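# Fork the loaded pallet into the station seat

## Task

With the fork, place the pallet and the workpieces it carries into the station so that it rests level on the seat between the two side guides and is squarely pressed against the back stop. Every workpiece must be upright on the pallet at the end. The result only counts if it stays that way with the robot not holding anything in place.

## Robot and tools

ROBOT. One six-joint arm (UR-style: shoulder pan, shoulder lift, elbow, wrist 1, wrist 2, wrist 3) carrying a rigid steel lifting fork. The fork has no motor or sensor, so no call contains a tool command and no result reports the tool. A load stays on only through its shape, friction and gravity. Joint ranges in rad: shoulder pan -3.142 to 3.142, shoulder lift -6.283 to 6.283, elbow 0.000 to 3.142, wrists 1 to 3 each -6.283 to 6.283. The elbow cannot straighten fully.

FORK GEOMETRY. Two blades, 240 mm long, 30 mm wide, 8 mm thick, 110 mm apart, extend along the tool point's -y axis. The tool point sits in the gap between them, halfway along the blades, on the plane of the lifting faces. Blade tips are 120 mm from it toward -y; the upright legs behind the load are 120 mm toward +y. The lifting faces look along the tool's -z, so the blades are level when tool +z points straight down. If the tips dip, the load slides off. A flat block juts about 9 cm from the last joint's axis toward the fork's -y and rotates with it. Heavier loads make the tool point sit lower than commanded and tilt the fork; read the reported pose, compare it with what you asked for, and command a correction.

FRAMES. Scene frame: origin on the table top straight below the arm base, +z up, +y to the left when facing along +x. The base may be slightly tilted relative to the table. The reported position can be off, more so at long reach.

execute_actions. Argument actions is a list holding zero or one item; optional pictures (boolean) turns camera images on or off for that result (on by default).
- Empty list {"actions": []}: no command, just the current state.
- Move: {"rows": [[dx, dy, dz, rx, ry, rz], ...], "steps": n}. 1 to 15 rows, n from 1 to 15 (default 15), each step 1/30 s. Row k is used on step k; if rows run out, the last row repeats. Each row is six numbers in [-1, 1]: dx, dy, dz, then a rotation vector rx, ry, rz. They are an offset, expressed in the tool point's own axes, from a fixed reference: the tool point pose in the most recent result that reported it (before any such result in the scene, or for a second call inside one reply, the pose when the action begins). Every row is measured from that same reference, not from the row before. Scale: 1.0 equals 0.6 m for dx, dy, dz and 180 degrees for the rotation. All zeros means return to the reference, not hold still.
- Wait: {"steps": n} with no rows, n up to 300; it ends once n steps have elapsed since the previous result, with your reply time counted in.

MOTION BEHAVIOUR. Each step the commanded pose is clamped to within 100 mm and 16 degrees of the measured pose, then damped inverse kinematics drives the joints, favouring position over orientation when both cannot be met. Commands are smoothed with roughly 0.17 s lag, and joint speed and acceleration are limited, so big moves may finish short. After the final step the arm continues only to the last clamped pose; check the result and send the remainder.

RESULTS. The state line gives end_effector_position (m), end_effector_quat_wxyz, and linear and angular velocities (m/s, rad/s) in the scene frame, plus joint positions in URDF order. Wrist force and Wrist torque [x y z] are in the end effector's axes about its origin: contact, held weight and inertia, with the mounted tool's weight already removed. When pressing on something the force points from the surface into the arm. Expect an offset up to about 5.5 N, noise up to about 3.4 N, saturation near 100 N; "no reading" is normal early on. "pose unreachable" means the clearance check (which treats any mount block or post as arm) altered or blocked the command; HELD flags steps where some of your row was not sent. "Hand target" is the pose the controller is currently heading to. A refused call moves nothing.

FAULTS AND HEAT. If contact torque on a joint hits its limit (N m: shoulder pan 310, shoulder lift 310, elbow 141, each wrist 50.7, held weight included), or any outside force on arm, fork or load reaches 150 N, the arm halts for 10 s, yields to the contact, and drops the rest of that call. Holding loads warms motors: MOTOR HOT appears at 70 °C; at 85 °C brakes engage until cooled, reported as OVER-TEMPERATURE FAULT. Avoid all stops.

CAMERAS. cam_high (672x504) sits above and in front near (1.27, 0.04, 0.99) looking down; cam_low (672x504) is off to the side near (1.73, 0.82, 0.45); cam_wrist (504x504, fisheye) rides on the wrist plate. Calibrations are approximate; changed numbers are listed in results.

zoom_image: camera (cam_high, cam_low or cam_wrist) and region [x0, y0, x1, y1] in that image's pixels, origin top-left, at most 504 by 504; gives a closer view of the latest image.

read_manual: optional section, only "licences"; returns licence text, no motion.

finished_scene: scene = number of the current scene. Irreversible; its result states whether the goal was met, and the goal must then hold. Answering without any tool call ends the run.

AVOID. Knocking or placing anything off the table (immediate failure), dropping or tipping workpieces, letting the pallet slide off tilted blades, slamming, hard collisions and heavy pushing. Occasionally a loose object gets nudged by an outside disturbance; recheck before finishing.

Each tool is called after "Call:" by a JSON object that holds its "op" and its "data", one argument or row to a line.

## Session

Call:
{"op": "execute_actions", "data": {
  "actions": []
}}

Scene clock: 0.00 s of 6000.00 s.
end_effector_position=(+1.1175, +0.1561, +0.1411) end_effector_quat_wxyz=(+0.265, +0.957, -0.035, +0.113) end_effector_velocity=(-0.000, +0.000, -0.000) end_effector_angular_velocity=(+0.000, +0.000, +0.000)
Joint positions: [ 0.116 -0.439  1.223 -2.607 -2.907  1.489]
Joint velocities: [-0.  0. -0. -0.  0. -0.]
Wrist force (N, on the end effector, along its own x y z axes, offset not removed): no reading
Wrist torque (N m, same axes, about the end effector's origin, offset not removed): no reading
Hand target: +1.118, +0.156, +0.141; +0.265, +0.957, -0.035, +0.113
camera_calibration (this result's frames):
cam_wrist: T_world_to_cam=[[0.978759, -0.0202058, 0.204015, -1.11402], [-0.160956, -0.692086, 0.70364, 0.0718054], [0.126978, -0.721532, -0.680638, 0.184035], [0, 0, 0, 1]] pos_world=[1.07854, 0.159973, 0.302012]

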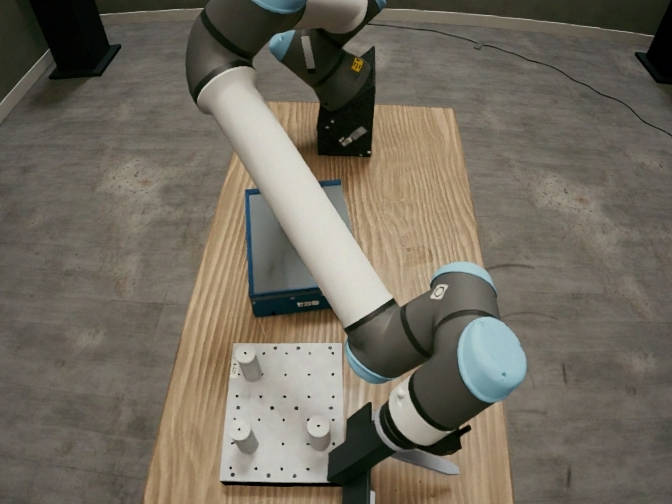

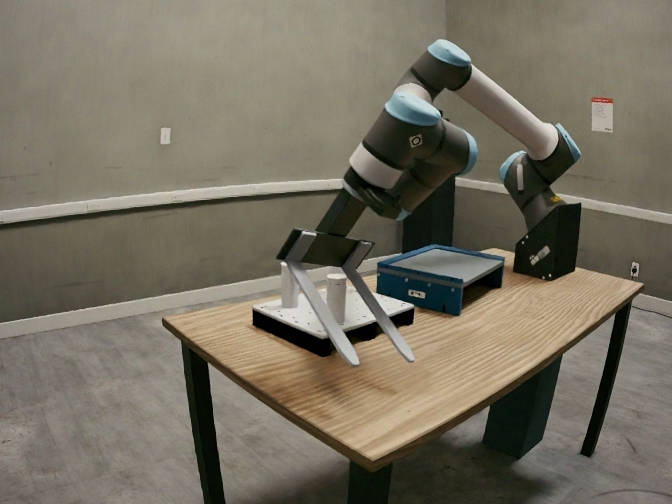

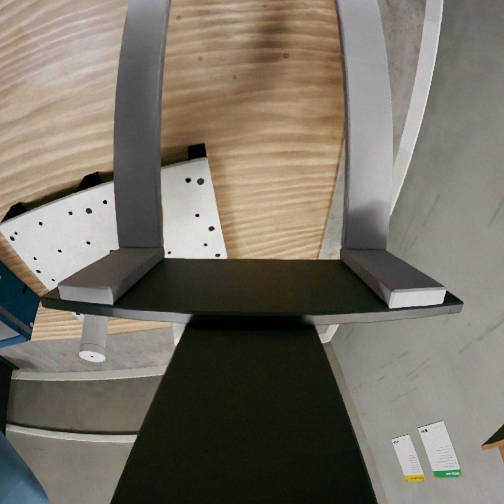

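Call:
{"op": "execute_actions", "data": {
  "actions": [
    {"rows":[[-0.071,0.098,-0.26,0,0,0],[-0.071,0.098,-0.26,0,0,0],[-0.071,0.098,-0.26,0,0,0],[-0.071,0.098,-0.26,0,0,0],[-0.071,0.098,-0.26,0,0,0],[-0.071,0.098,-0.26,0,0,0],[-0.071,0.098,-0.26,0,0,0],[-0.071,0.098,-0.26,0.171,-0.073,-0.023]]}
  ],
  "pictures": false
}}

Call:
{"op": "execute_actions", "data": {
  "actions": [
    {"steps":25}
  ],
  "pictures": false
}}

Scene clock: 7.33 s of 6000.00 s.
end_effector_position=(+1.0432, +0.1788, +0.2813) end_effector_quat_wxyz=(+0.170, +0.978, -0.006, +0.116) end_effector_velocity=(-0.072, +0.027, +0.115) end_effector_angular_velocity=(+1.022, +0.390, +0.145)
Joint positions: [ 0.191 -0.675  1.388 -2.349 -2.718  1.657]
Joint velocities: [-0.155 -0.372  0.     0.713  1.076  0.214]
Wrist force (N, on the end effector, along its own x y z axes, offset not removed): [-0.8 -0.4 2.3]
Wrist torque (N m, same axes, about the end effector's origin, offset not removed): [0.32 0.08 0.27]
Hand target: +1.032, +0.184, +0.299; +0.078, +0.994, -0.001, +0.076
Off the commanded pose: 0.013 m, 24 deg; orientation clipped at the last step of the last action.
Steps of this call (steps 1 to 90: nothing new was sent; then 3.83 s passed at rest; steps 91 to 105: all 15 steps of this action). Readings (end_effector_position):
91: (+1.1175, +0.1561, +0.1411)
92: (+1.1166, +0.1569, +0.1437)
94: (+1.1048, +0.1644, +0.1697)
98: (+1.0783, +0.1760, +0.2217)
105: the state above

Scene clock: 8.17 s of 6000.00 s.
end_effector_position=(+1.0317, +0.1843, +0.2986) end_effector_quat_wxyz=(+0.079, +0.994, -0.001, +0.076) end_effector_velocity=(-0.001, +0.001, -0.001) end_effector_angular_velocity=(+0.001, +0.002, +0.001)
Joint positions: [ 0.157 -0.727  1.373 -2.217 -2.523  1.694]
Joint velocities: [-0.     0.     0.     0.002  0.002  0.001]
Wrist force (N, on the end effector, along its own x y z axes, offset not removed): [-4.6 -6.9 1.1]
Wrist torque (N m, same axes, about the end effector's origin, offset not removed): [-1.17 0.87 0.87]
Hand target: +1.032, +0.184, +0.299; +0.078, +0.994, -0.001, +0.076
Off the commanded pose: 0.010 m, 12 deg; orientation clipped at the last step of the last action.
Steps of this call (steps 1 to 25: nothing new was sent). Readings (end_effector_position):
1: (+1.0411, +0.1796, +0.2847)
2: (+1.0394, +0.1805, +0.2874)
4: (+1.0364, +0.1823, +0.2916)
8: (+1.0333, +0.1837, +0.2962)
25: the state above

Call:
{"op": "execute_actions", "data": {
  "actions": [
    {"rows":[[-0.12,0,0,0.05,-0.048,0]],"steps":12}
  ],
  "pictures": false
}}

Call:
{"op": "execute_actions", "data": {
  "actions": [
    {"rows":[[0,0,0,0,0,0.5]]}
  ],
  "pictures": false
}}

Call:
{"op": "execute_actions", "data": {
  "actions": [
    {"rows":[[0,0,0,0,0,0.5]]}
  ],
  "pictures": false
}}

Call:
{"op": "execute_actions", "data": {
  "actions": [
    {"rows":[[0,0,0,0,0,0.5]]}
  ],
  "pictures": false
}}

Call:
{"op": "execute_actions", "data": {
  "actions": [
    {"steps":25}
  ]
}}

Scene clock: 13.37 s of 6000.00 s.
end_effector_position=(+0.9665, +0.1834, +0.2890) end_effector_quat_wxyz=(+0.008, +1.000, -0.001, +0.008) end_effector_velocity=(-0.048, +0.001, -0.007) end_effector_angular_velocity=(+0.123, +0.118, -0.003)
Joint positions: [ 0.113 -0.806  1.462 -2.105 -2.364  1.76 ]
Joint velocities: [-0.04  -0.052  0.057  0.087  0.138  0.04 ]
Wrist force (N, on the end effector, along its own x y z axes, offset not removed): [-2.4 -7.4 5.9]
Wrist torque (N m, same axes, about the end effector's origin, offset not removed): [-0.58 0.20 0.58]
Hand target: +0.960, +0.184, +0.288; +0.000, +1.000, -0.001, +0.001
Off the commanded pose: 0.006 m, 1 deg.
Steps of this call (steps 1 to 90: nothing new was sent; then 1.80 s passed at rest; steps 91 to 102: all 12 steps of this action). Readings (end_effector_position):
91: (+1.0316, +0.1843, +0.2987)
92: (+1.0307, +0.1828, +0.2979)
94: (+1.0120, +0.1783, +0.2935)
98: (+0.9783, +0.1826, +0.2906)
102: the state above

Scene clock: 13.87 s of 6000.00 s.
end_effector_position=(+0.9633, +0.1810, +0.2893) end_effector_quat_wxyz=(-0.007, +0.970, -0.242, +0.014) end_effector_velocity=(-0.003, +0.005, -0.002) end_effector_angular_velocity=(+0.062, -0.038, -1.135)
Joint positions: [ 0.128 -0.885  1.641 -2.214 -2.343  2.25 ]
Joint velocities: [ 0.075 -0.101  0.346 -0.242  0.027  1.192]
Wrist force (N, on the end effector, along its own x y z axes, offset not removed): [-7.7 -5.5 1.5]
Wrist torque (N m, same axes, about the end effector's origin, offset not removed): [-0.91 1.09 1.45]
Hand target: +0.964, +0.179, +0.289; -0.012, +0.940, -0.342, +0.016
Off the commanded pose: 0.004 m, 62 deg; orientation clipped at the last step of the last action.
Steps of this call (steps 1 to 15: all 15 steps of this action). Readings (end_effector_position):
1: (+0.9650, +0.1834, +0.2887)
2: (+0.9638, +0.1829, +0.2894)
4: (+0.9604, +0.1817, +0.2906)
8: (+0.9627, +0.1810, +0.2896)
15: the state above

Scene clock: 14.37 s of 6000.00 s.
end_effector_position=(+0.9595, +0.1807, +0.2891) end_effector_quat_wxyz=(-0.027, +0.861, -0.507, +0.018) end_effector_velocity=(-0.002, +0.006, -0.001) end_effector_angular_velocity=(+0.098, -0.032, -1.124)
Joint positions: [ 0.178 -0.899  1.775 -2.33  -2.322  2.865]
Joint velocities: [ 0.127  0.076  0.14  -0.192  0.033  1.235]
Wrist force (N, on the end effector, along its own x y z axes, offset not removed): [-1.6 -4.2 0.5]
Wrist torque (N m, same axes, about the end effector's origin, offset not removed): [-0.77 0.25 0.50]
Hand target: +0.959, +0.178, +0.289; -0.034, +0.803, -0.594, +0.018
Off the commanded pose: 0.004 m, 57 deg; orientation clipped at the last step of the last action.
Steps of this call (steps 1 to 15: all 15 steps of this action). Readings (end_effector_position):
1: (+0.9632, +0.1811, +0.2892)
2: (+0.9630, +0.1810, +0.2893)
4: (+0.9619, +0.1804, +0.2893)
8: (+0.9603, +0.1801, +0.2892)
15: the state above

Scene clock: 14.87 s of 6000.00 s.
end_effector_position=(+0.9562, +0.1826, +0.2887) end_effector_quat_wxyz=(-0.053, +0.681, -0.730, +0.013) end_effector_velocity=(+0.003, +0.004, +0.004) end_effector_angular_velocity=(+0.140, -0.026, -1.126)
Joint positions: [ 0.244 -0.829  1.795 -2.419 -2.3    3.489]
Joint velocities: [ 0.132  0.202 -0.1   -0.108  0.022  1.225]
Wrist force (N, on the end effector, along its own x y z axes, offset not removed): [-3.3 -3.7 -0.6]
Wrist torque (N m, same axes, about the end effector's origin, offset not removed): [-0.89 0.70 0.99]
Hand target: +0.954, +0.181, +0.288; -0.061, +0.601, -0.796, +0.010
Off the commanded pose: 0.004 m, 57 deg; orientation clipped at the last step of the last action.
Steps of this call (steps 1 to 15: all 15 steps of this action). Readings (end_effector_position):
1: (+0.9594, +0.1809, +0.2891)
2: (+0.9592, +0.1810, +0.2891)
4: (+0.9578, +0.1811, +0.2889)
8: (+0.9565, +0.1816, +0.2888)
15: the state above

Scene clock: 15.70 s of 6000.00 s.
end_effector_position=(+0.9542, +0.1813, +0.2881) end_effector_quat_wxyz=(+0.061, -0.602, +0.796, -0.010) end_effector_velocity=(+0.000, -0.000, -0.001) end_effector_angular_velocity=(-0.000, +0.000, -0.002)
Joint positions: [ 0.265 -0.794  1.774 -2.434 -2.297  3.713]
Joint velocities: [-0.001  0.001 -0.    -0.002 -0.     0.001]
Wrist force (N, on the end effector, along its own x y z axes, offset not removed): [-3.3 -2.1 -4.1]
Wrist torque (N m, same axes, about the end effector's origin, offset not removed): [-1.07 0.47 0.92]
Hand target: +0.954, +0.181, +0.288; +0.061, -0.601, +0.796, -0.010
Off the commanded pose: 0.005 m, 45 deg; orientation clipped at the last step of the last action.
Steps of this call (steps 1 to 25: nothing new was sent). Readings (end_effector_position):
1: (+0.9563, +0.1828, +0.2887)
2: (+0.9562, +0.1826, +0.2887)
4: (+0.9557, +0.1820, +0.2885)
8: (+0.9548, +0.1816, +0.2882)
25: the state above
camera_calibration (this result's frames):
cam_wrist: T_world_to_cam=[[-0.259709, -0.958353, -0.118792, 0.461284], [-0.956037, 0.237815, 0.171571, 0.702932], [-0.136175, 0.158128, -0.977984, 0.500284], [0, 0, 0, 1]] pos_world=[0.859955, 0.195796, 0.423463]

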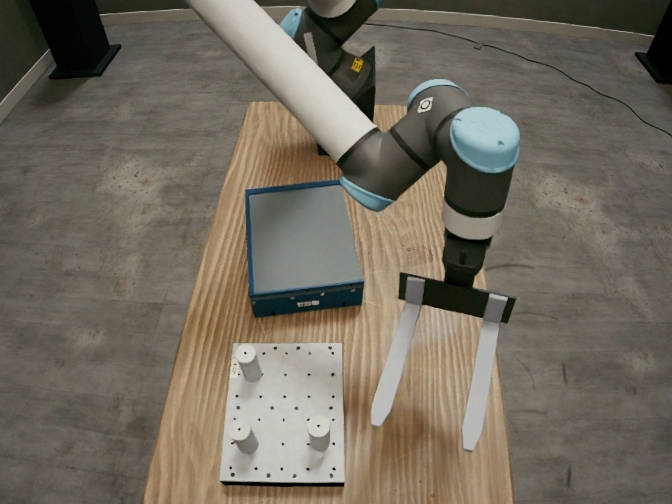

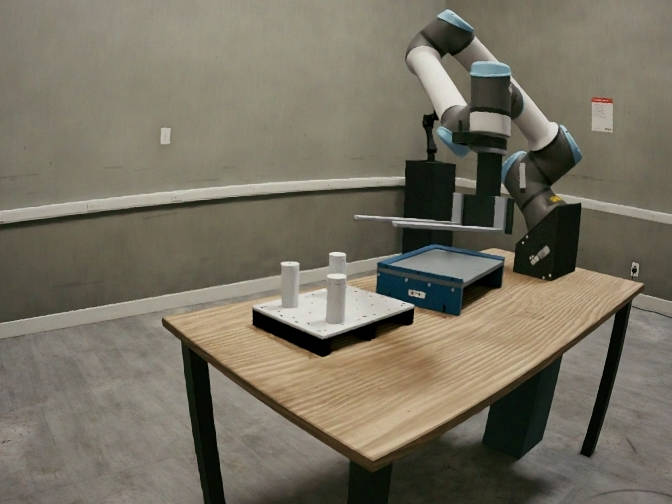

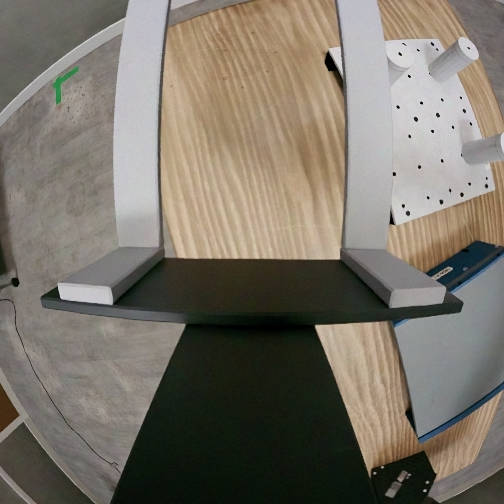

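Call:
{"op": "zoom_image", "data": {
  "camera": "cam_high",
  "region": [190, 330, 370, 504]
}}

Call:
{"op": "zoom_image", "data": {
  "camera": "cam_high",
  "region": [220, 160, 400, 330]
}}

Region (190, 330, 370, 504) of cam_high's 672x504 image, scaled by 2.800, with more detail than that image has; it fills the top 487 rows of this view, and the rest is white.

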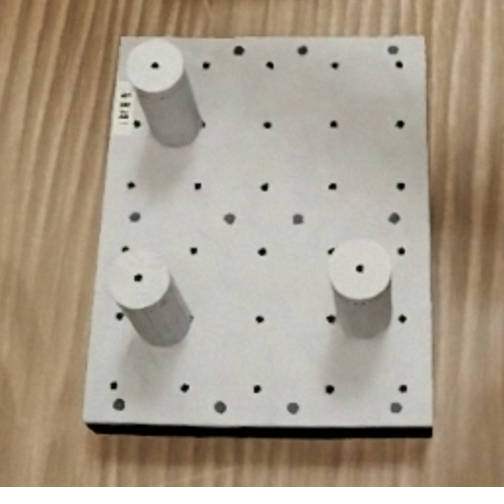

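Region (220, 160, 400, 330) of cam_high's 672x504 image, scaled by 2.800, with more detail than that image has.

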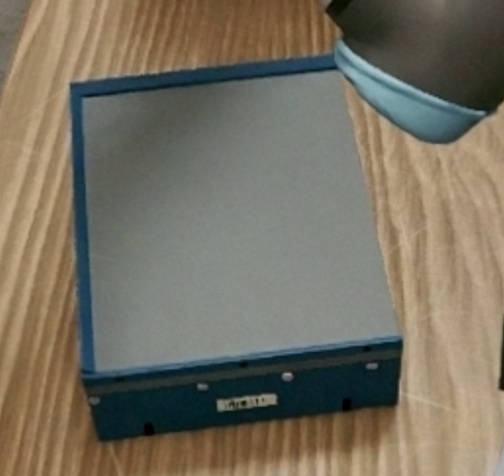

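Call:
{"op": "execute_actions", "data": {
  "actions": [
    {"rows":[[0,0,0.1,-0.0075,0.0415,0.398]]}
  ],
  "pictures": false
}}

Call:
{"op": "execute_actions", "data": {
  "actions": [
    {"rows":[[0,0,0.1,-0.004,0.024,0.23]]}
  ],
  "pictures": false
}}

Call:
{"op": "execute_actions", "data": {
  "actions": [
    {"steps":20}
  ],
  "pictures": false
}}

Scene clock: 24.33 s of 6000.00 s.
end_effector_position=(+0.9586, +0.1880, +0.2301) end_effector_quat_wxyz=(+0.061, -0.394, +0.917, -0.006) end_effector_velocity=(+0.005, +0.004, -0.018) end_effector_angular_velocity=(+0.084, +0.023, -1.114)
Joint positions: [ 0.269 -0.632  1.662 -2.48  -2.318  4.2  ]
Joint velocities: [ 0.061  0.26  -0.369  0.16  -0.042  1.196]
Wrist force (N, on the end effector, along its own x y z axes, offset not removed): [3.8 -1.1 1.1]
Wrist torque (N m, same axes, about the end effector's origin, offset not removed): [-0.41 -0.86 -0.27]
Hand target: +0.957, +0.188, +0.228; +0.061, -0.297, +0.953, -0.004
Off the commanded pose: 0.004 m, 45 deg; orientation clipped at the last step of the last action.
Steps of this call (steps 1 to 90: nothing new was sent; then 5.13 s passed at rest; steps 91 to 105: all 15 steps of this action). Readings (end_effector_position):
91: (+0.9542, +0.1814, +0.2881)
92: (+0.9554, +0.1810, +0.2871)
94: (+0.9592, +0.1841, +0.2708)
98: (+0.9571, +0.1865, +0.2420)
105: the state above

Scene clock: 24.83 s of 6000.00 s.
end_effector_position=(+0.9644, +0.1928, +0.1719) end_effector_quat_wxyz=(+0.050, -0.119, +0.992, +0.009) end_effector_velocity=(+0.004, -0.007, -0.009) end_effector_angular_velocity=(+0.062, +0.135, -0.986)
Joint positions: [ 0.245 -0.471  1.449 -2.423 -2.323  4.758]
Joint velocities: [-0.018  0.172 -0.451  0.416 -0.005  1.071]
Wrist force (N, on the end effector, along its own x y z axes, offset not removed): [-2.1 -3.0 4.0]
Wrist torque (N m, same axes, about the end effector's origin, offset not removed): [-0.21 0.42 0.67]
Hand target: +0.964, +0.191, +0.172; +0.037, -0.052, +0.998, +0.009
Off the commanded pose: 0.003 m, 9 deg.
Steps of this call (steps 1 to 15: all 15 steps of this action). Readings (end_effector_position):
1: (+0.9588, +0.1881, +0.2296)
2: (+0.9588, +0.1881, +0.2265)
4: (+0.9594, +0.1891, +0.2065)
8: (+0.9614, +0.1920, +0.1818)
15: the state above

Scene clock: 25.50 s of 6000.00 s.
end_effector_position=(+0.9643, +0.1914, +0.1715) end_effector_quat_wxyz=(+0.037, -0.053, +0.998, +0.009) end_effector_velocity=(-0.001, +0.001, -0.002) end_effector_angular_velocity=(+0.000, +0.003, -0.004)
Joint positions: [ 0.242 -0.448  1.382 -2.348 -2.324  4.911]
Joint velocities: [-0.001  0.003 -0.002  0.003  0.001  0.006]
Wrist force (N, on the end effector, along its own x y z axes, offset not removed): [-3.4 -1.6 1.2]
Wrist torque (N m, same axes, about the end effector's origin, offset not removed): [-0.25 0.63 0.74]
Hand target: +0.964, +0.191, +0.172; +0.037, -0.052, +0.998, +0.009
Off the commanded pose: 0.002 m, 2 deg.
Steps of this call (steps 1 to 20: nothing new was sent). Readings (end_effector_position):
1: (+0.9645, +0.1925, +0.1717)
2: (+0.9646, +0.1922, +0.1716)
4: (+0.9645, +0.1918, +0.1715)
8: (+0.9644, +0.1915, +0.1715)
20: the state above

Call:
{"op": "execute_actions", "data": {
  "actions": [
    {"rows":[[0.07,0,0.236,0.0057,0.0236,0.0204]]}
  ],
  "pictures": false
}}

Call:
{"op": "execute_actions", "data": {
  "actions": [
    {"steps":15}
  ]
}}

Scene clock: 28.60 s of 6000.00 s.
end_effector_position=(+0.9327, +0.1898, +0.0349) end_effector_quat_wxyz=(+0.000, -0.022, +1.000, -0.001) end_effector_velocity=(-0.000, -0.000, -0.063) end_effector_angular_velocity=(-0.004, +0.005, -0.017)
Joint positions: [ 0.15  -0.342  1.405 -2.458 -2.341  4.921]
Joint velocities: [-0.046  0.062 -0.011 -0.086 -0.011 -0.04 ]
Wrist force (N, on the end effector, along its own x y z axes, offset not removed): [1.0 -5.7 5.3]
Wrist torque (N m, same axes, about the end effector's origin, offset not removed): [-0.24 -0.02 0.11]
Hand target: +0.933, +0.190, +0.027; +0.000, -0.021, +1.000, -0.001
Off the commanded pose: 0.008 m, 0 deg.
Steps of this call (steps 1 to 78: nothing new was sent; steps 79 to 93: all 15 steps of this action). Readings (end_effector_position):
79: (+0.9643, +0.1914, +0.1715)
80: (+0.9637, +0.1910, +0.1682)
82: (+0.9556, +0.1902, +0.1367)
86: (+0.9392, +0.1900, +0.0769)
93: the state above

Scene clock: 29.10 s of 6000.00 s.
end_effector_position=(+0.9329, +0.1899, +0.0275) end_effector_quat_wxyz=(+0.000, -0.021, +1.000, -0.001) end_effector_velocity=(+0.000, +0.000, -0.001) end_effector_angular_velocity=(+0.000, +0.000, +0.001)
Joint positions: [ 0.145 -0.334  1.404 -2.468 -2.343  4.916]
Joint velocities: [-0.001  0.001 -0.    -0.001 -0.    -0.002]
Wrist force (N, on the end effector, along its own x y z axes, offset not removed): [-0.5 -3.6 3.8]
Wrist torque (N m, same axes, about the end effector's origin, offset not removed): [0.04 -0.06 0.42]
Hand target: +0.933, +0.190, +0.027; +0.000, -0.021, +1.000, -0.001
Off the commanded pose: 0.000 m, 0 deg.
Steps of this call (steps 1 to 15: nothing new was sent). Readings (end_effector_position):
1: (+0.9327, +0.1898, +0.0331)
2: (+0.9328, +0.1899, +0.0317)
4: (+0.9329, +0.1899, +0.0298)
8: (+0.9329, +0.1899, +0.0282)
15: the state above
camera_calibration (this result's frames):
cam_wrist: T_world_to_cam=[[-0.998318, -0.0464689, -0.0346638, 0.946573], [-0.0538905, 0.964269, 0.259387, -0.256784], [0.0213717, 0.260819, -0.965151, 0.0742646], [0, 0, 0, 1]] pos_world=[0.929555, 0.272226, 0.171095]

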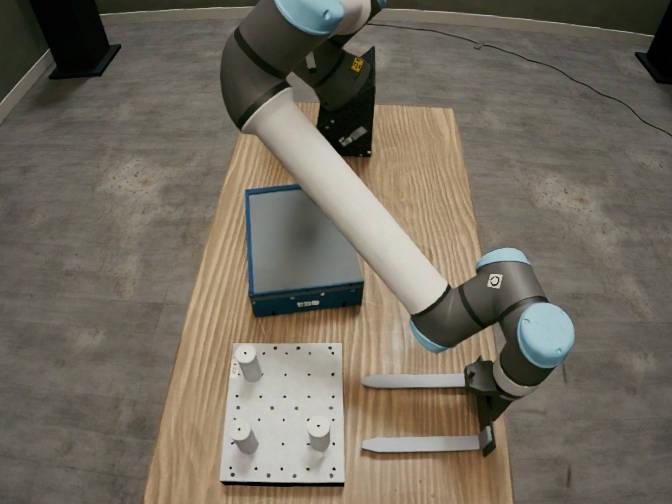

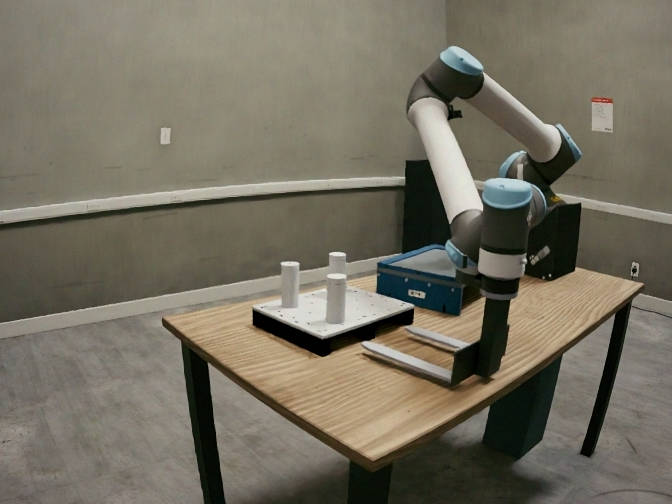

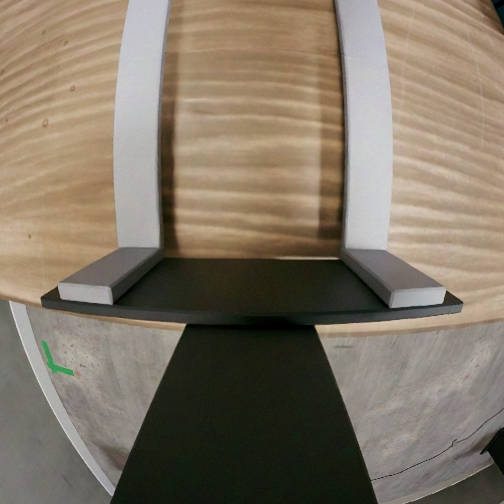

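Matches scene 1's layout. Insert ~0.25.

Call:
{"op": "execute_actions", "data": {
  "actions": [
    {"rows":[[0,-0.05,0.002,0,0,0],[0,-0.1,0.002,0,0,0],[0,-0.15,0.002,0,0,0],[0,-0.2,0.002,0,0,0]]}
  ],
  "pictures": false
}}

Call:
{"op": "execute_actions", "data": {
  "actions": [
    {"rows":[[0,-0.1,0,0,0,0],[0,-0.16,0,0,0,0],[0,-0.22,0,0,0,0]]}
  ],
  "pictures": false
}}

Call:
{"op": "execute_actions", "data": {
  "actions": [
    {"steps":15}
  ]
}}

Scene clock: 31.33 s of 6000.00 s.
end_effector_position=(+0.9378, +0.0765, +0.0262) end_effector_quat_wxyz=(-0.001, -0.020, +1.000, -0.002) end_effector_velocity=(+0.001, -0.053, +0.004) end_effector_angular_velocity=(+0.010, -0.016, +0.011)
Joint positions: [ 0.061 -0.451  1.507 -2.534 -2.355  4.802]
Joint velocities: [-0.037 -0.065  0.062 -0.058  0.004 -0.08 ]
Wrist force (N, on the end effector, along its own x y z axes, offset not removed): [-0.6 -5.7 0.8]
Wrist torque (N m, same axes, about the end effector's origin, offset not removed): [-0.68 0.10 0.16]
Hand target: +0.938, +0.070, +0.027; +0.000, -0.020, +1.000, -0.001
Off the commanded pose: 0.006 m, 0 deg.
Steps of this call (steps 1 to 52: nothing new was sent; steps 53 to 67: all 15 steps of this action). Readings (end_effector_position):
53: (+0.9329, +0.1899, +0.0273)
54: (+0.9331, +0.1882, +0.0272)
56: (+0.9341, +0.1706, +0.0263)
60: (+0.9373, +0.1126, +0.0252)
67: the state above

Scene clock: 31.83 s of 6000.00 s.
end_effector_position=(+0.9427, -0.0492, +0.0265) end_effector_quat_wxyz=(-0.002, -0.019, +1.000, -0.002) end_effector_velocity=(+0.003, -0.051, +0.003) end_effector_angular_velocity=(+0.009, -0.014, +0.006)
Joint positions: [-0.033 -0.572  1.585 -2.582 -2.361  4.672]
Joint velocities: [-0.038 -0.055  0.036 -0.039  0.009 -0.074]
Wrist force (N, on the end effector, along its own x y z axes, offset not removed): [-3.7 -4.9 4.7]
Wrist torque (N m, same axes, about the end effector's origin, offset not removed): [-0.07 0.72 0.84]
Hand target: +0.943, -0.055, +0.027; -0.001, -0.020, +1.000, -0.002
Off the commanded pose: 0.006 m, 0 deg.
Steps of this call (steps 1 to 15: all 15 steps of this action). Readings (end_effector_position):
1: (+0.9378, +0.0749, +0.0263)
2: (+0.9378, +0.0713, +0.0261)
4: (+0.9387, +0.0451, +0.0252)
8: (+0.9415, -0.0141, +0.0255)
15: the state above

Scene clock: 32.33 s of 6000.00 s.
end_effector_position=(+0.9430, -0.0552, +0.0268) end_effector_quat_wxyz=(-0.001, -0.020, +1.000, -0.002) end_effector_velocity=(+0.000, -0.002, +0.001) end_effector_angular_velocity=(-0.000, -0.001, -0.001)
Joint positions: [-0.038 -0.579  1.59  -2.587 -2.359  4.663]
Joint velocities: [-0.001 -0.002  0.    -0.    -0.    -0.001]
Wrist force (N, on the end effector, along its own x y z axes, offset not removed): [-2.6 -2.2 -1.6]
Wrist torque (N m, same axes, about the end effector's origin, offset not removed): [-0.80 0.66 0.88]
Hand target: +0.943, -0.055, +0.027; -0.001, -0.020, +1.000, -0.002
Off the commanded pose: 0.000 m, 0 deg.
Steps of this call (steps 1 to 15: nothing new was sent). Readings (end_effector_position):
1: (+0.9428, -0.0507, +0.0266)
2: (+0.9429, -0.0518, +0.0266)
4: (+0.9429, -0.0533, +0.0267)
8: (+0.9430, -0.0547, +0.0267)
15: the state above
camera_calibration (this result's frames):
cam_wrist: T_world_to_cam=[[-0.998457, -0.0450576, -0.0324498, 0.945382], [-0.0519175, 0.9648, 0.257808, -0.0214468], [0.0196914, 0.259095, -0.965651, 0.138815], [0, 0, 0, 1]] pos_world=[0.940077, 0.0273221, 0.170254]

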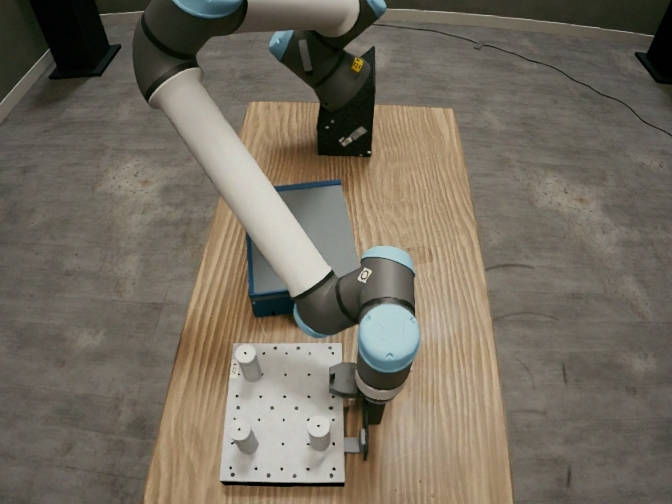

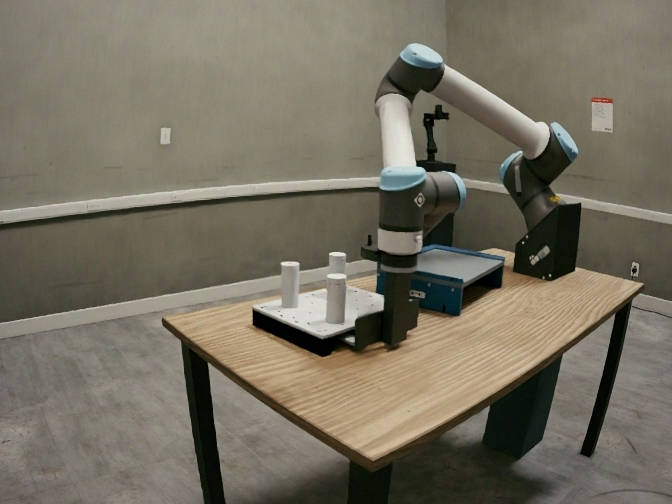

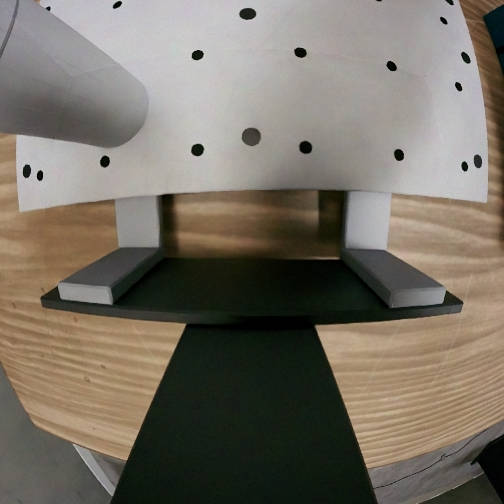

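Call:
{"op": "execute_actions", "data": {
  "actions": [
    {"rows":[[-0.001,-0.015,0,0.001,0,-0.003],[-0.002,-0.03,0,0.001,0,-0.005],[-0.003,-0.045,0,0.001,0,-0.007],[-0.003,-0.052,0,0.001,0,-0.007]]}
  ]
}}

Scene clock: 35.70 s of 6000.00 s.
end_effector_position=(+0.9459, -0.0851, +0.0269) end_effector_quat_wxyz=(-0.001, -0.030, +1.000, -0.003) end_effector_velocity=(+0.001, -0.012, +0.000) end_effector_angular_velocity=(-0.001, -0.002, +0.006)
Joint positions: [-0.06  -0.606  1.605 -2.598 -2.362  4.61 ]
Joint velocities: [-0.008 -0.011  0.007 -0.007 -0.    -0.021]
Wrist force (N, on the end effector, along its own x y z axes, offset not removed): [1.7 -3.5 0.8]
Wrist torque (N m, same axes, about the end effector's origin, offset not removed): [-0.53 -0.39 0.06]
Hand target: +0.946, -0.086, +0.027; -0.001, -0.031, +1.000, -0.003
Off the commanded pose: 0.001 m, 0 deg.
Steps of this call (steps 1 to 86: nothing new was sent; steps 87 to 101: all 15 steps of this action). Readings (end_effector_position):
87: (+0.9430, -0.0553, +0.0268)
88: (+0.9431, -0.0559, +0.0267)
90: (+0.9436, -0.0618, +0.0267)
94: (+0.9452, -0.0775, +0.0268)
101: the state above
camera_calibration (this result's frames):
cam_wrist: T_world_to_cam=[[-0.997295, -0.0661344, -0.032091, 0.944021], [-0.0721458, 0.964288, 0.25484, 0.0266294], [0.0140913, 0.256466, -0.966451, 0.151707], [0, 0, 0, 1]] pos_world=[0.941251, -0.00215375, 0.170125]

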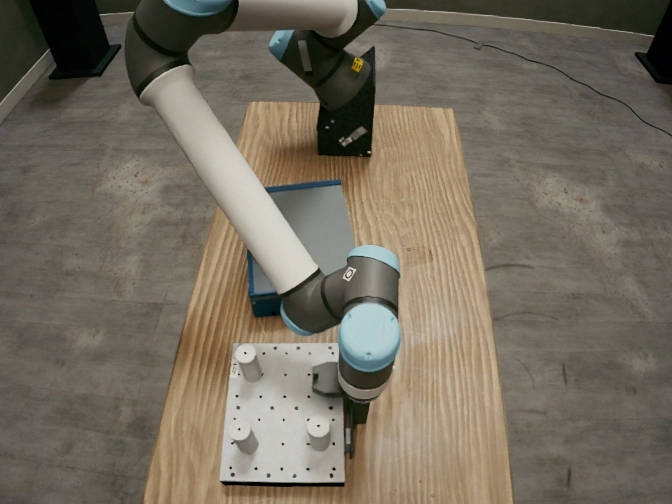

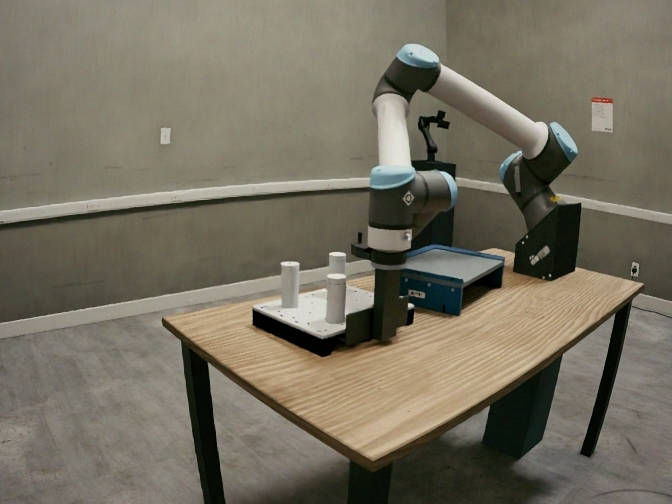

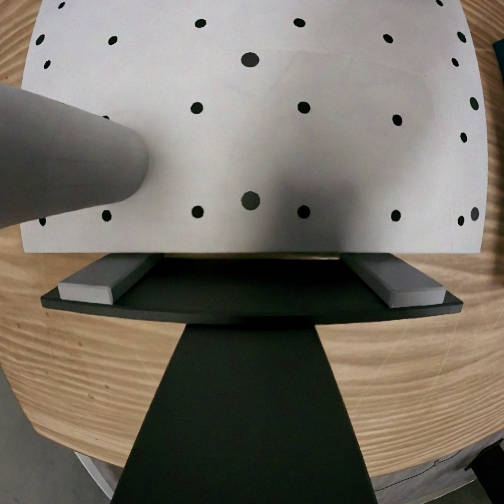

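Call:
{"op": "execute_actions", "data": {
  "actions": [
    {"rows":[[0,-0.002,-0.005,0,0,0],[0,-0.002,-0.01,0,0,0],[0,-0.002,-0.014,0,0,0],[0,-0.002,-0.018,0,0,0],[0,-0.002,-0.021,0,0,0],[0,-0.002,-0.024,0.001,0,0],[0,-0.002,-0.027,0.001,0,0],[0,-0.002,-0.03,0.001,0,0],[0,-0.002,-0.034,0.002,0,0],[0,-0.002,-0.039,0.002,0,0],[0,-0.002,-0.045,0.002,0,0],[0,-0.002,-0.052,0.002,0,0],[0,-0.002,-0.06,0.002,0,0],[0,-0.002,-0.07,0.002,0,0],[0,-0.002,-0.081,0.002,0,0]]}
  ],
  "pictures": false
}}

Call:
{"op": "execute_actions", "data": {
  "actions": [
    {"rows":[[0,0,-0.048,0,0,0],[0,0,-0.06,0,0,0],[0,0,-0.072,0,0,0],[0,0,-0.084,0,0,0],[0,0,-0.096,0,0,0],[0,0,-0.108,0,0,0],[0,0,-0.12,0,0,0],[0,0,-0.132,0,0,0],[0.003,0,-0.144,0,0,0],[0.008,0.001,-0.155,0,0,0],[0.015,0.002,-0.165,0,0,-0.001],[0.024,0.003,-0.174,0,0,-0.001],[0.034,0.004,-0.182,0,0,-0.002],[0.045,0.006,-0.189,0,0,-0.002],[0.057,0.008,-0.195,0,0,-0.003]]}
  ],
  "pictures": false
}}

Call:
{"op": "execute_actions", "data": {
  "actions": [
    {"rows":[[0.046,0.007,-0.045,0,0,-0.003],[0.058,0.009,-0.049,0,0,-0.003],[0.07,0.01,-0.052,0,0,-0.004],[0.082,0.012,-0.054,0,0,-0.005],[0.094,0.014,-0.055,0,0,-0.005],[0.106,0.016,-0.055,0,0,-0.006],[0.118,0.018,-0.055,0,0,-0.007],[0.13,0.02,-0.055,0,0,-0.007],[0.142,0.022,-0.055,0,0,-0.008],[0.154,0.024,-0.055,0,0,-0.009],[0.166,0.026,-0.055,0,0,-0.009],[0.178,0.028,-0.055,0,0,-0.01],[0.19,0.03,-0.055,0,0,-0.011],[0.202,0.032,-0.055,0,0,-0.011],[0.214,0.034,-0.055,0,0,-0.012]]}
  ],
  "pictures": false
}}

Call:
{"op": "execute_actions", "data": {
  "actions": [
    {"rows":[[0.07,0.011,-0.003,0,0,-0.004],[0.082,0.013,-0.003,0,0,-0.005],[0.094,0.015,-0.003,0,0,-0.005],[0.106,0.017,-0.003,0,0,-0.006],[0.118,0.019,-0.003,0,0,-0.007],[0.13,0.021,-0.003,0,0,-0.007],[0.142,0.023,-0.003,0,0,-0.008],[0.154,0.025,-0.003,0,0,-0.009],[0.166,0.027,-0.003,0,0,-0.009],[0.178,0.029,-0.003,0,0,-0.01],[0.19,0.031,-0.003,0,0,-0.011],[0.202,0.033,-0.003,0,0,-0.011],[0.214,0.035,-0.003,0,0,-0.012],[0.226,0.037,-0.003,0,0,-0.013],[0.238,0.039,-0.003,0,0,-0.013]]}
  ],
  "pictures": false
}}

Call:
{"op": "execute_actions", "data": {
  "actions": [
    {"rows":[[0.07,0.011,-0.003,0,0,-0.004],[0.082,0.013,-0.003,0,0,-0.005],[0.094,0.015,-0.003,0,0,-0.005],[0.106,0.017,-0.003,0,0,-0.006],[0.118,0.019,-0.003,0,0,-0.007],[0.13,0.021,-0.003,0,0,-0.007],[0.142,0.023,-0.003,0,0,-0.008],[0.154,0.025,-0.003,0,0,-0.009],[0.166,0.027,-0.003,0,0,-0.009],[0.178,0.029,-0.003,0,0,-0.01],[0.19,0.031,-0.003,0,0,-0.011],[0.202,0.033,-0.003,0,0,-0.011],[0.214,0.035,-0.003,0,0,-0.012],[0.226,0.037,-0.003,0,0,-0.013],[0.238,0.039,-0.003,0,0,-0.013]]}
  ],
  "pictures": false
}}

Call:
{"op": "execute_actions", "data": {
  "actions": [
    {"steps":20}
  ]
}}

Scene clock: 47.67 s of 6000.00 s.
end_effector_position=(+0.9459, -0.0859, +0.0523) end_effector_quat_wxyz=(-0.001, -0.030, +1.000, -0.006) end_effector_velocity=(+0.002, -0.000, +0.110) end_effector_angular_velocity=(-0.012, -0.006, -0.003)
Joint positions: [-0.041 -0.63   1.606 -2.556 -2.367  4.637]
Joint velocities: [ 0.084 -0.1   -0.007  0.183 -0.012  0.117]
Wrist force (N, on the end effector, along its own x y z axes, offset not removed): [-6.4 -4.9 30.7]
Wrist torque (N m, same axes, about the end effector's origin, offset not removed): [-1.86 1.34 0.94]
Hand target: +0.946, -0.086, +0.075; -0.000, -0.030, +1.000, -0.007
Off the commanded pose: 0.023 m, 0 deg.
Steps of this call (steps 1 to 90: nothing new was sent; then 8.47 s passed at rest; steps 91 to 105: all 15 steps of this action). Readings (end_effector_position):
91: (+0.9460, -0.0863, +0.0269)
92: (+0.9461, -0.0864, +0.0271)
94: (+0.9460, -0.0864, +0.0290)
98: (+0.9460, -0.0863, +0.0358)
105: the state above

Scene clock: 48.17 s of 6000.00 s.
end_effector_position=(+0.9373, -0.0841, +0.1420) end_effector_quat_wxyz=(+0.000, -0.032, +0.999, -0.006) end_effector_velocity=(-0.108, +0.013, +0.165) end_effector_angular_velocity=(+0.001, +0.010, +0.027)
Joint positions: [ 0.028 -0.718  1.612 -2.407 -2.366  4.73 ]
Joint velocities: [ 0.14  -0.241  0.194  0.203  0.01   0.182]
Wrist force (N, on the end effector, along its own x y z axes, offset not removed): [-6.9 -1.6 26.2]
Wrist torque (N m, same axes, about the end effector's origin, offset not removed): [-1.32 0.99 0.89]
Hand target: +0.914, -0.082, +0.167; -0.001, -0.035, +0.999, -0.006
Off the commanded pose: 0.038 m, 0 deg.
Steps of this call (steps 1 to 15: all 15 steps of this action). Readings (end_effector_position):
1: (+0.9460, -0.0859, +0.0564)
2: (+0.9460, -0.0859, +0.0610)
4: (+0.9462, -0.0857, +0.0714)
8: (+0.9464, -0.0855, +0.0964)
15: the state above

Scene clock: 48.67 s of 6000.00 s.
end_effector_position=(+0.8478, -0.0753, +0.1731) end_effector_quat_wxyz=(-0.000, -0.045, +0.999, -0.006) end_effector_velocity=(-0.212, +0.021, +0.007) end_effector_angular_velocity=(-0.001, +0.004, +0.057)
Joint positions: [ 0.067 -0.828  1.801 -2.445 -2.363  4.761]
Joint velocities: [ 0.047 -0.191  0.447 -0.204  0.005  0.013]
Wrist force (N, on the end effector, along its own x y z axes, offset not removed): [-6.9 -4.1 26.1]
Wrist torque (N m, same axes, about the end effector's origin, offset not removed): [-1.71 1.37 1.00]
Hand target: +0.811, -0.072, +0.173; -0.001, -0.050, +0.999, -0.006
Off the commanded pose: 0.040 m, 1 deg.
Steps of this call (steps 1 to 15: all 15 steps of this action). Readings (end_effector_position):
1: (+0.9333, -0.0837, +0.1473)
2: (+0.9289, -0.0832, +0.1520)
4: (+0.9195, -0.0822, +0.1593)
8: (+0.8960, -0.0801, +0.1686)
15: the state above

Scene clock: 49.17 s of 6000.00 s.
end_effector_position=(+0.7435, -0.0676, +0.1739) end_effector_quat_wxyz=(-0.001, -0.060, +0.998, -0.006) end_effector_velocity=(-0.214, +0.015, +0.001) end_effector_angular_velocity=(+0.001, -0.001, +0.065)
Joint positions: [ 0.089 -0.916  2.015 -2.547 -2.361  4.763]
Joint velocities: [ 0.049 -0.168  0.424 -0.208  0.006  0.003]
Wrist force (N, on the end effector, along its own x y z axes, offset not removed): [-3.2 -0.9 27.9]
Wrist torque (N m, same axes, about the end effector's origin, offset not removed): [-1.11 0.92 0.77]
Hand target: +0.706, -0.065, +0.173; -0.001, -0.065, +0.998, -0.006
Off the commanded pose: 0.040 m, 1 deg.
Steps of this call (steps 1 to 15: all 15 steps of this action). Readings (end_effector_position):
1: (+0.8407, -0.0746, +0.1732)
2: (+0.8337, -0.0739, +0.1733)
4: (+0.8207, -0.0731, +0.1737)
8: (+0.7936, -0.0713, +0.1740)
15: the state above

Scene clock: 49.67 s of 6000.00 s.
end_effector_position=(+0.6388, -0.0631, +0.1747) end_effector_quat_wxyz=(-0.002, -0.075, +0.997, -0.006) end_effector_velocity=(-0.214, +0.009, -0.000) end_effector_angular_velocity=(+0.001, +0.001, +0.066)
Joint positions: [ 0.114 -0.996  2.214 -2.64  -2.358  4.77 ]
Joint velocities: [ 0.058 -0.151  0.397 -0.19   0.01   0.015]
Wrist force (N, on the end effector, along its own x y z axes, offset not removed): [-0.4 -0.2 30.6]
Wrist torque (N m, same axes, about the end effector's origin, offset not removed): [-0.31 0.32 0.22]
Hand target: +0.601, -0.062, +0.174; -0.002, -0.080, +0.997, -0.006
Off the commanded pose: 0.040 m, 1 deg.
Steps of this call (steps 1 to 15: all 15 steps of this action). Readings (end_effector_position):
1: (+0.7363, -0.0671, +0.1739)
2: (+0.7292, -0.0666, +0.1739)
4: (+0.7162, -0.0662, +0.1743)
8: (+0.6889, -0.0652, +0.1747)
15: the state above

Scene clock: 50.33 s of 6000.00 s.
end_effector_position=(+0.6016, -0.0616, +0.1743) end_effector_quat_wxyz=(-0.002, -0.080, +0.997, -0.006) end_effector_velocity=(-0.001, +0.001, +0.001) end_effector_angular_velocity=(+0.001, -0.003, +0.002)
Joint positions: [ 0.124 -1.021  2.282 -2.672 -2.356  4.774]
Joint velocities: [ 0.003 -0.001  0.002 -0.002  0.001 -0.   ]
Wrist force (N, on the end effector, along its own x y z axes, offset not removed): [-5.6 -4.7 34.4]
Wrist torque (N m, same axes, about the end effector's origin, offset not removed): [-0.71 1.13 1.19]
Hand target: +0.601, -0.062, +0.174; -0.002, -0.080, +0.997, -0.006
Off the commanded pose: 0.003 m, 0 deg.
Steps of this call (steps 1 to 20: nothing new was sent). Readings (end_effector_position):
1: (+0.6315, -0.0627, +0.1747)
2: (+0.6246, -0.0624, +0.1746)
4: (+0.6147, -0.0620, +0.1744)
8: (+0.6058, -0.0617, +0.1744)
20: the state above
camera_calibration (this result's frames):
cam_wrist: T_world_to_cam=[[-0.985894, -0.164802, -0.0292147, 0.593481], [-0.166852, 0.953994, 0.249112, -0.00108688], [-0.0131836, 0.250473, -0.968034, 0.309307], [0, 0, 0, 1]] pos_world=[0.589006, 0.021371, 0.317029]

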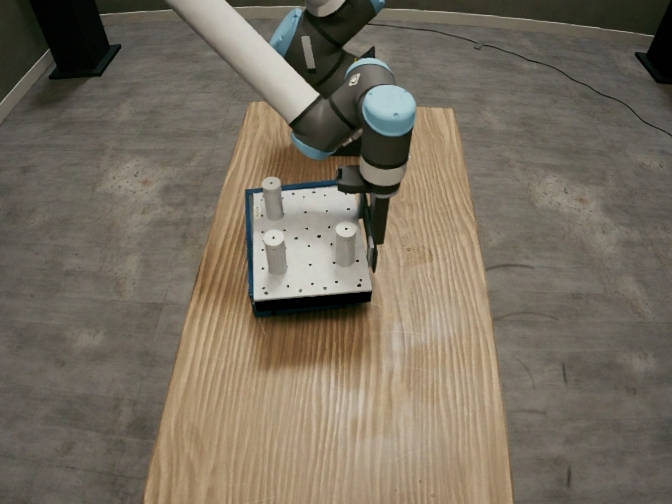

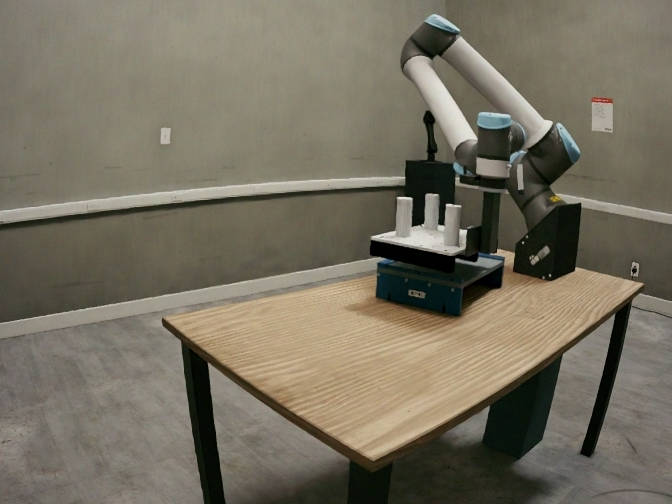

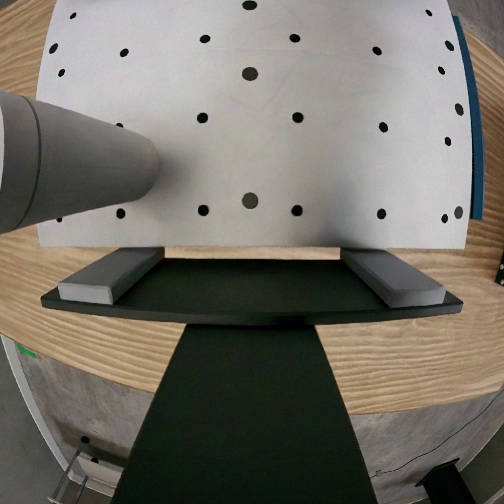

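Call:
{"op": "execute_actions", "data": {
  "actions": [
    {"rows":[[0.005,0,0,0,0,0],[0.012,0.001,0,0,0,-0.001],[0.021,0.002,0,0,0,-0.002],[0.032,0.003,0,0,0,-0.003],[0.044,0.004,0,0,0,-0.004],[0.056,0.005,0,0,0,-0.005],[0.068,0.006,0,0,-0.001,-0.006],[0.08,0.007,0.003,0,-0.001,-0.007],[0.092,0.008,0.006,0,-0.001,-0.008],[0.103,0.009,0.01,0,-0.001,-0.009],[0.112,0.01,0.014,0,-0.001,-0.01],[0.119,0.011,0.018,0,-0.001,-0.01],[0.124,0.011,0.022,0,-0.001,-0.01],[0.127,0.011,0.025,0,-0.001,-0.01],[0.128,0.011,0.027,0,-0.001,-0.01]]}
  ],
  "pictures": false
}}

Call:
{"op": "execute_actions", "data": {
  "actions": [
    {"steps":18}
  ]
}}

Call:
{"op": "zoom_image", "data": {
  "camera": "cam_high",
  "region": [220, 150, 410, 330]
}}

Scene clock: 54.80 s of 6000.00 s.
end_effector_position=(+0.5439, -0.0656, +0.1669) end_effector_quat_wxyz=(-0.002, -0.093, +0.996, -0.006) end_effector_velocity=(-0.142, -0.012, -0.052) end_effector_angular_velocity=(+0.001, +0.007, +0.045)
Joint positions: [ 0.126 -1.054  2.395 -2.75  -2.356  4.751]
Joint velocities: [-0.041 -0.016  0.288 -0.305 -0.004 -0.096]
Wrist force (N, on the end effector, along its own x y z axes, offset not removed): [2.1 -2.5 34.1]
Wrist torque (N m, same axes, about the end effector's origin, offset not removed): [-0.60 0.36 0.02]
Hand target: +0.525, -0.068, +0.159; -0.002, -0.095, +0.995, -0.006
Off the commanded pose: 0.021 m, 0 deg.
Steps of this call (steps 1 to 90: nothing new was sent; then 0.97 s passed at rest; steps 91 to 105: all 15 steps of this action). Readings (end_effector_position):
91: (+0.6014, -0.0616, +0.1743)
92: (+0.6012, -0.0616, +0.1743)
94: (+0.5988, -0.0619, +0.1743)
98: (+0.5840, -0.0629, +0.1743)
105: the state above

Scene clock: 55.40 s of 6000.00 s.
end_effector_position=(+0.5252, -0.0676, +0.1591) end_effector_quat_wxyz=(-0.002, -0.095, +0.995, -0.006) end_effector_velocity=(-0.001, -0.000, -0.001) end_effector_angular_velocity=(+0.000, +0.002, +0.000)
Joint positions: [ 0.119 -1.054  2.434 -2.798 -2.357  4.735]
Joint velocities: [-0.002  0.001  0.002 -0.003  0.    -0.001]
Wrist force (N, on the end effector, along its own x y z axes, offset not removed): [-8.7 -1.5 26.0]
Wrist torque (N m, same axes, about the end effector's origin, offset not removed): [-1.28 1.86 1.69]
Hand target: +0.525, -0.068, +0.159; -0.002, -0.095, +0.995, -0.006
Off the commanded pose: 0.001 m, 0 deg.
Steps of this call (steps 1 to 18: nothing new was sent). Readings (end_effector_position):
1: (+0.5396, -0.0660, +0.1652)
2: (+0.5361, -0.0664, +0.1638)
4: (+0.5314, -0.0669, +0.1618)
8: (+0.5272, -0.0674, +0.1600)
18: the state above
camera_calibration (this result's frames):
cam_wrist: T_world_to_cam=[[-0.980352, -0.195042, -0.0294671, 0.511824], [-0.196166, 0.948324, 0.2494, 0.010654], [-0.0206992, 0.250281, -0.967952, 0.299041], [0, 0, 0, 1]] pos_world=[0.510048, 0.0148795, 0.301883]

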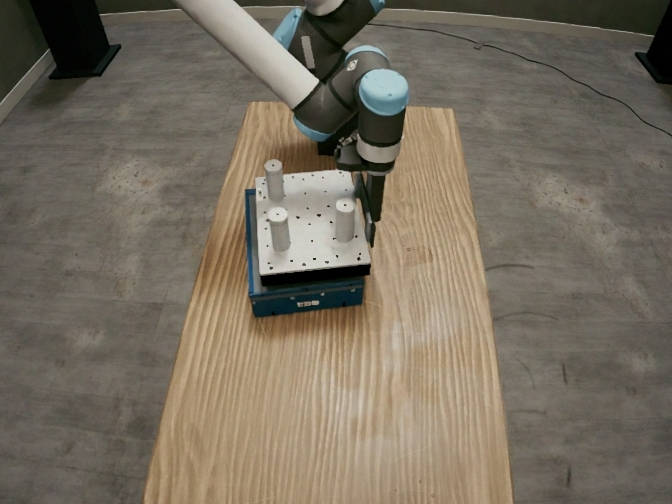

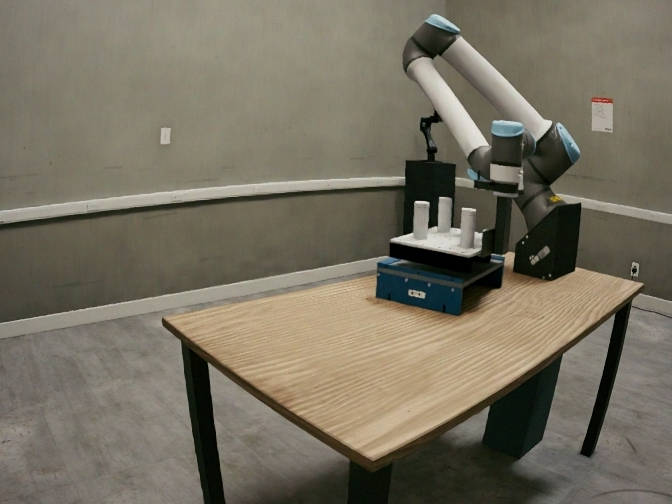

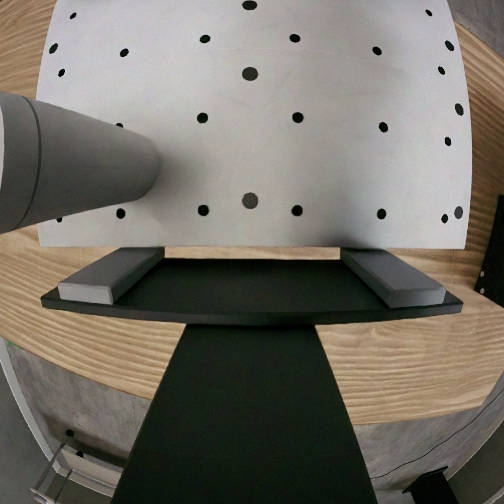

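Region (220, 150, 410, 330) of cam_high's 672x504 image, scaled by 2.653, with more detail than that image has; it fills the top 477 rows of this view, and the rest is white.

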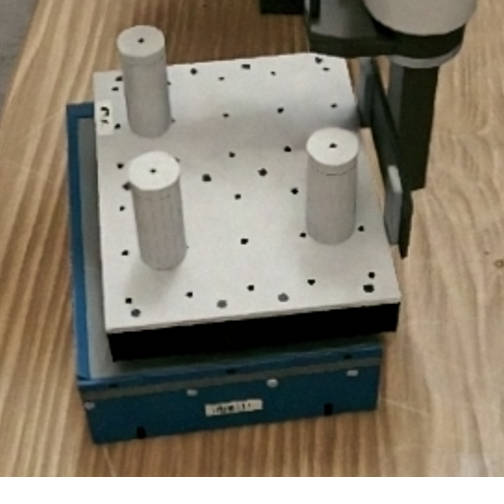

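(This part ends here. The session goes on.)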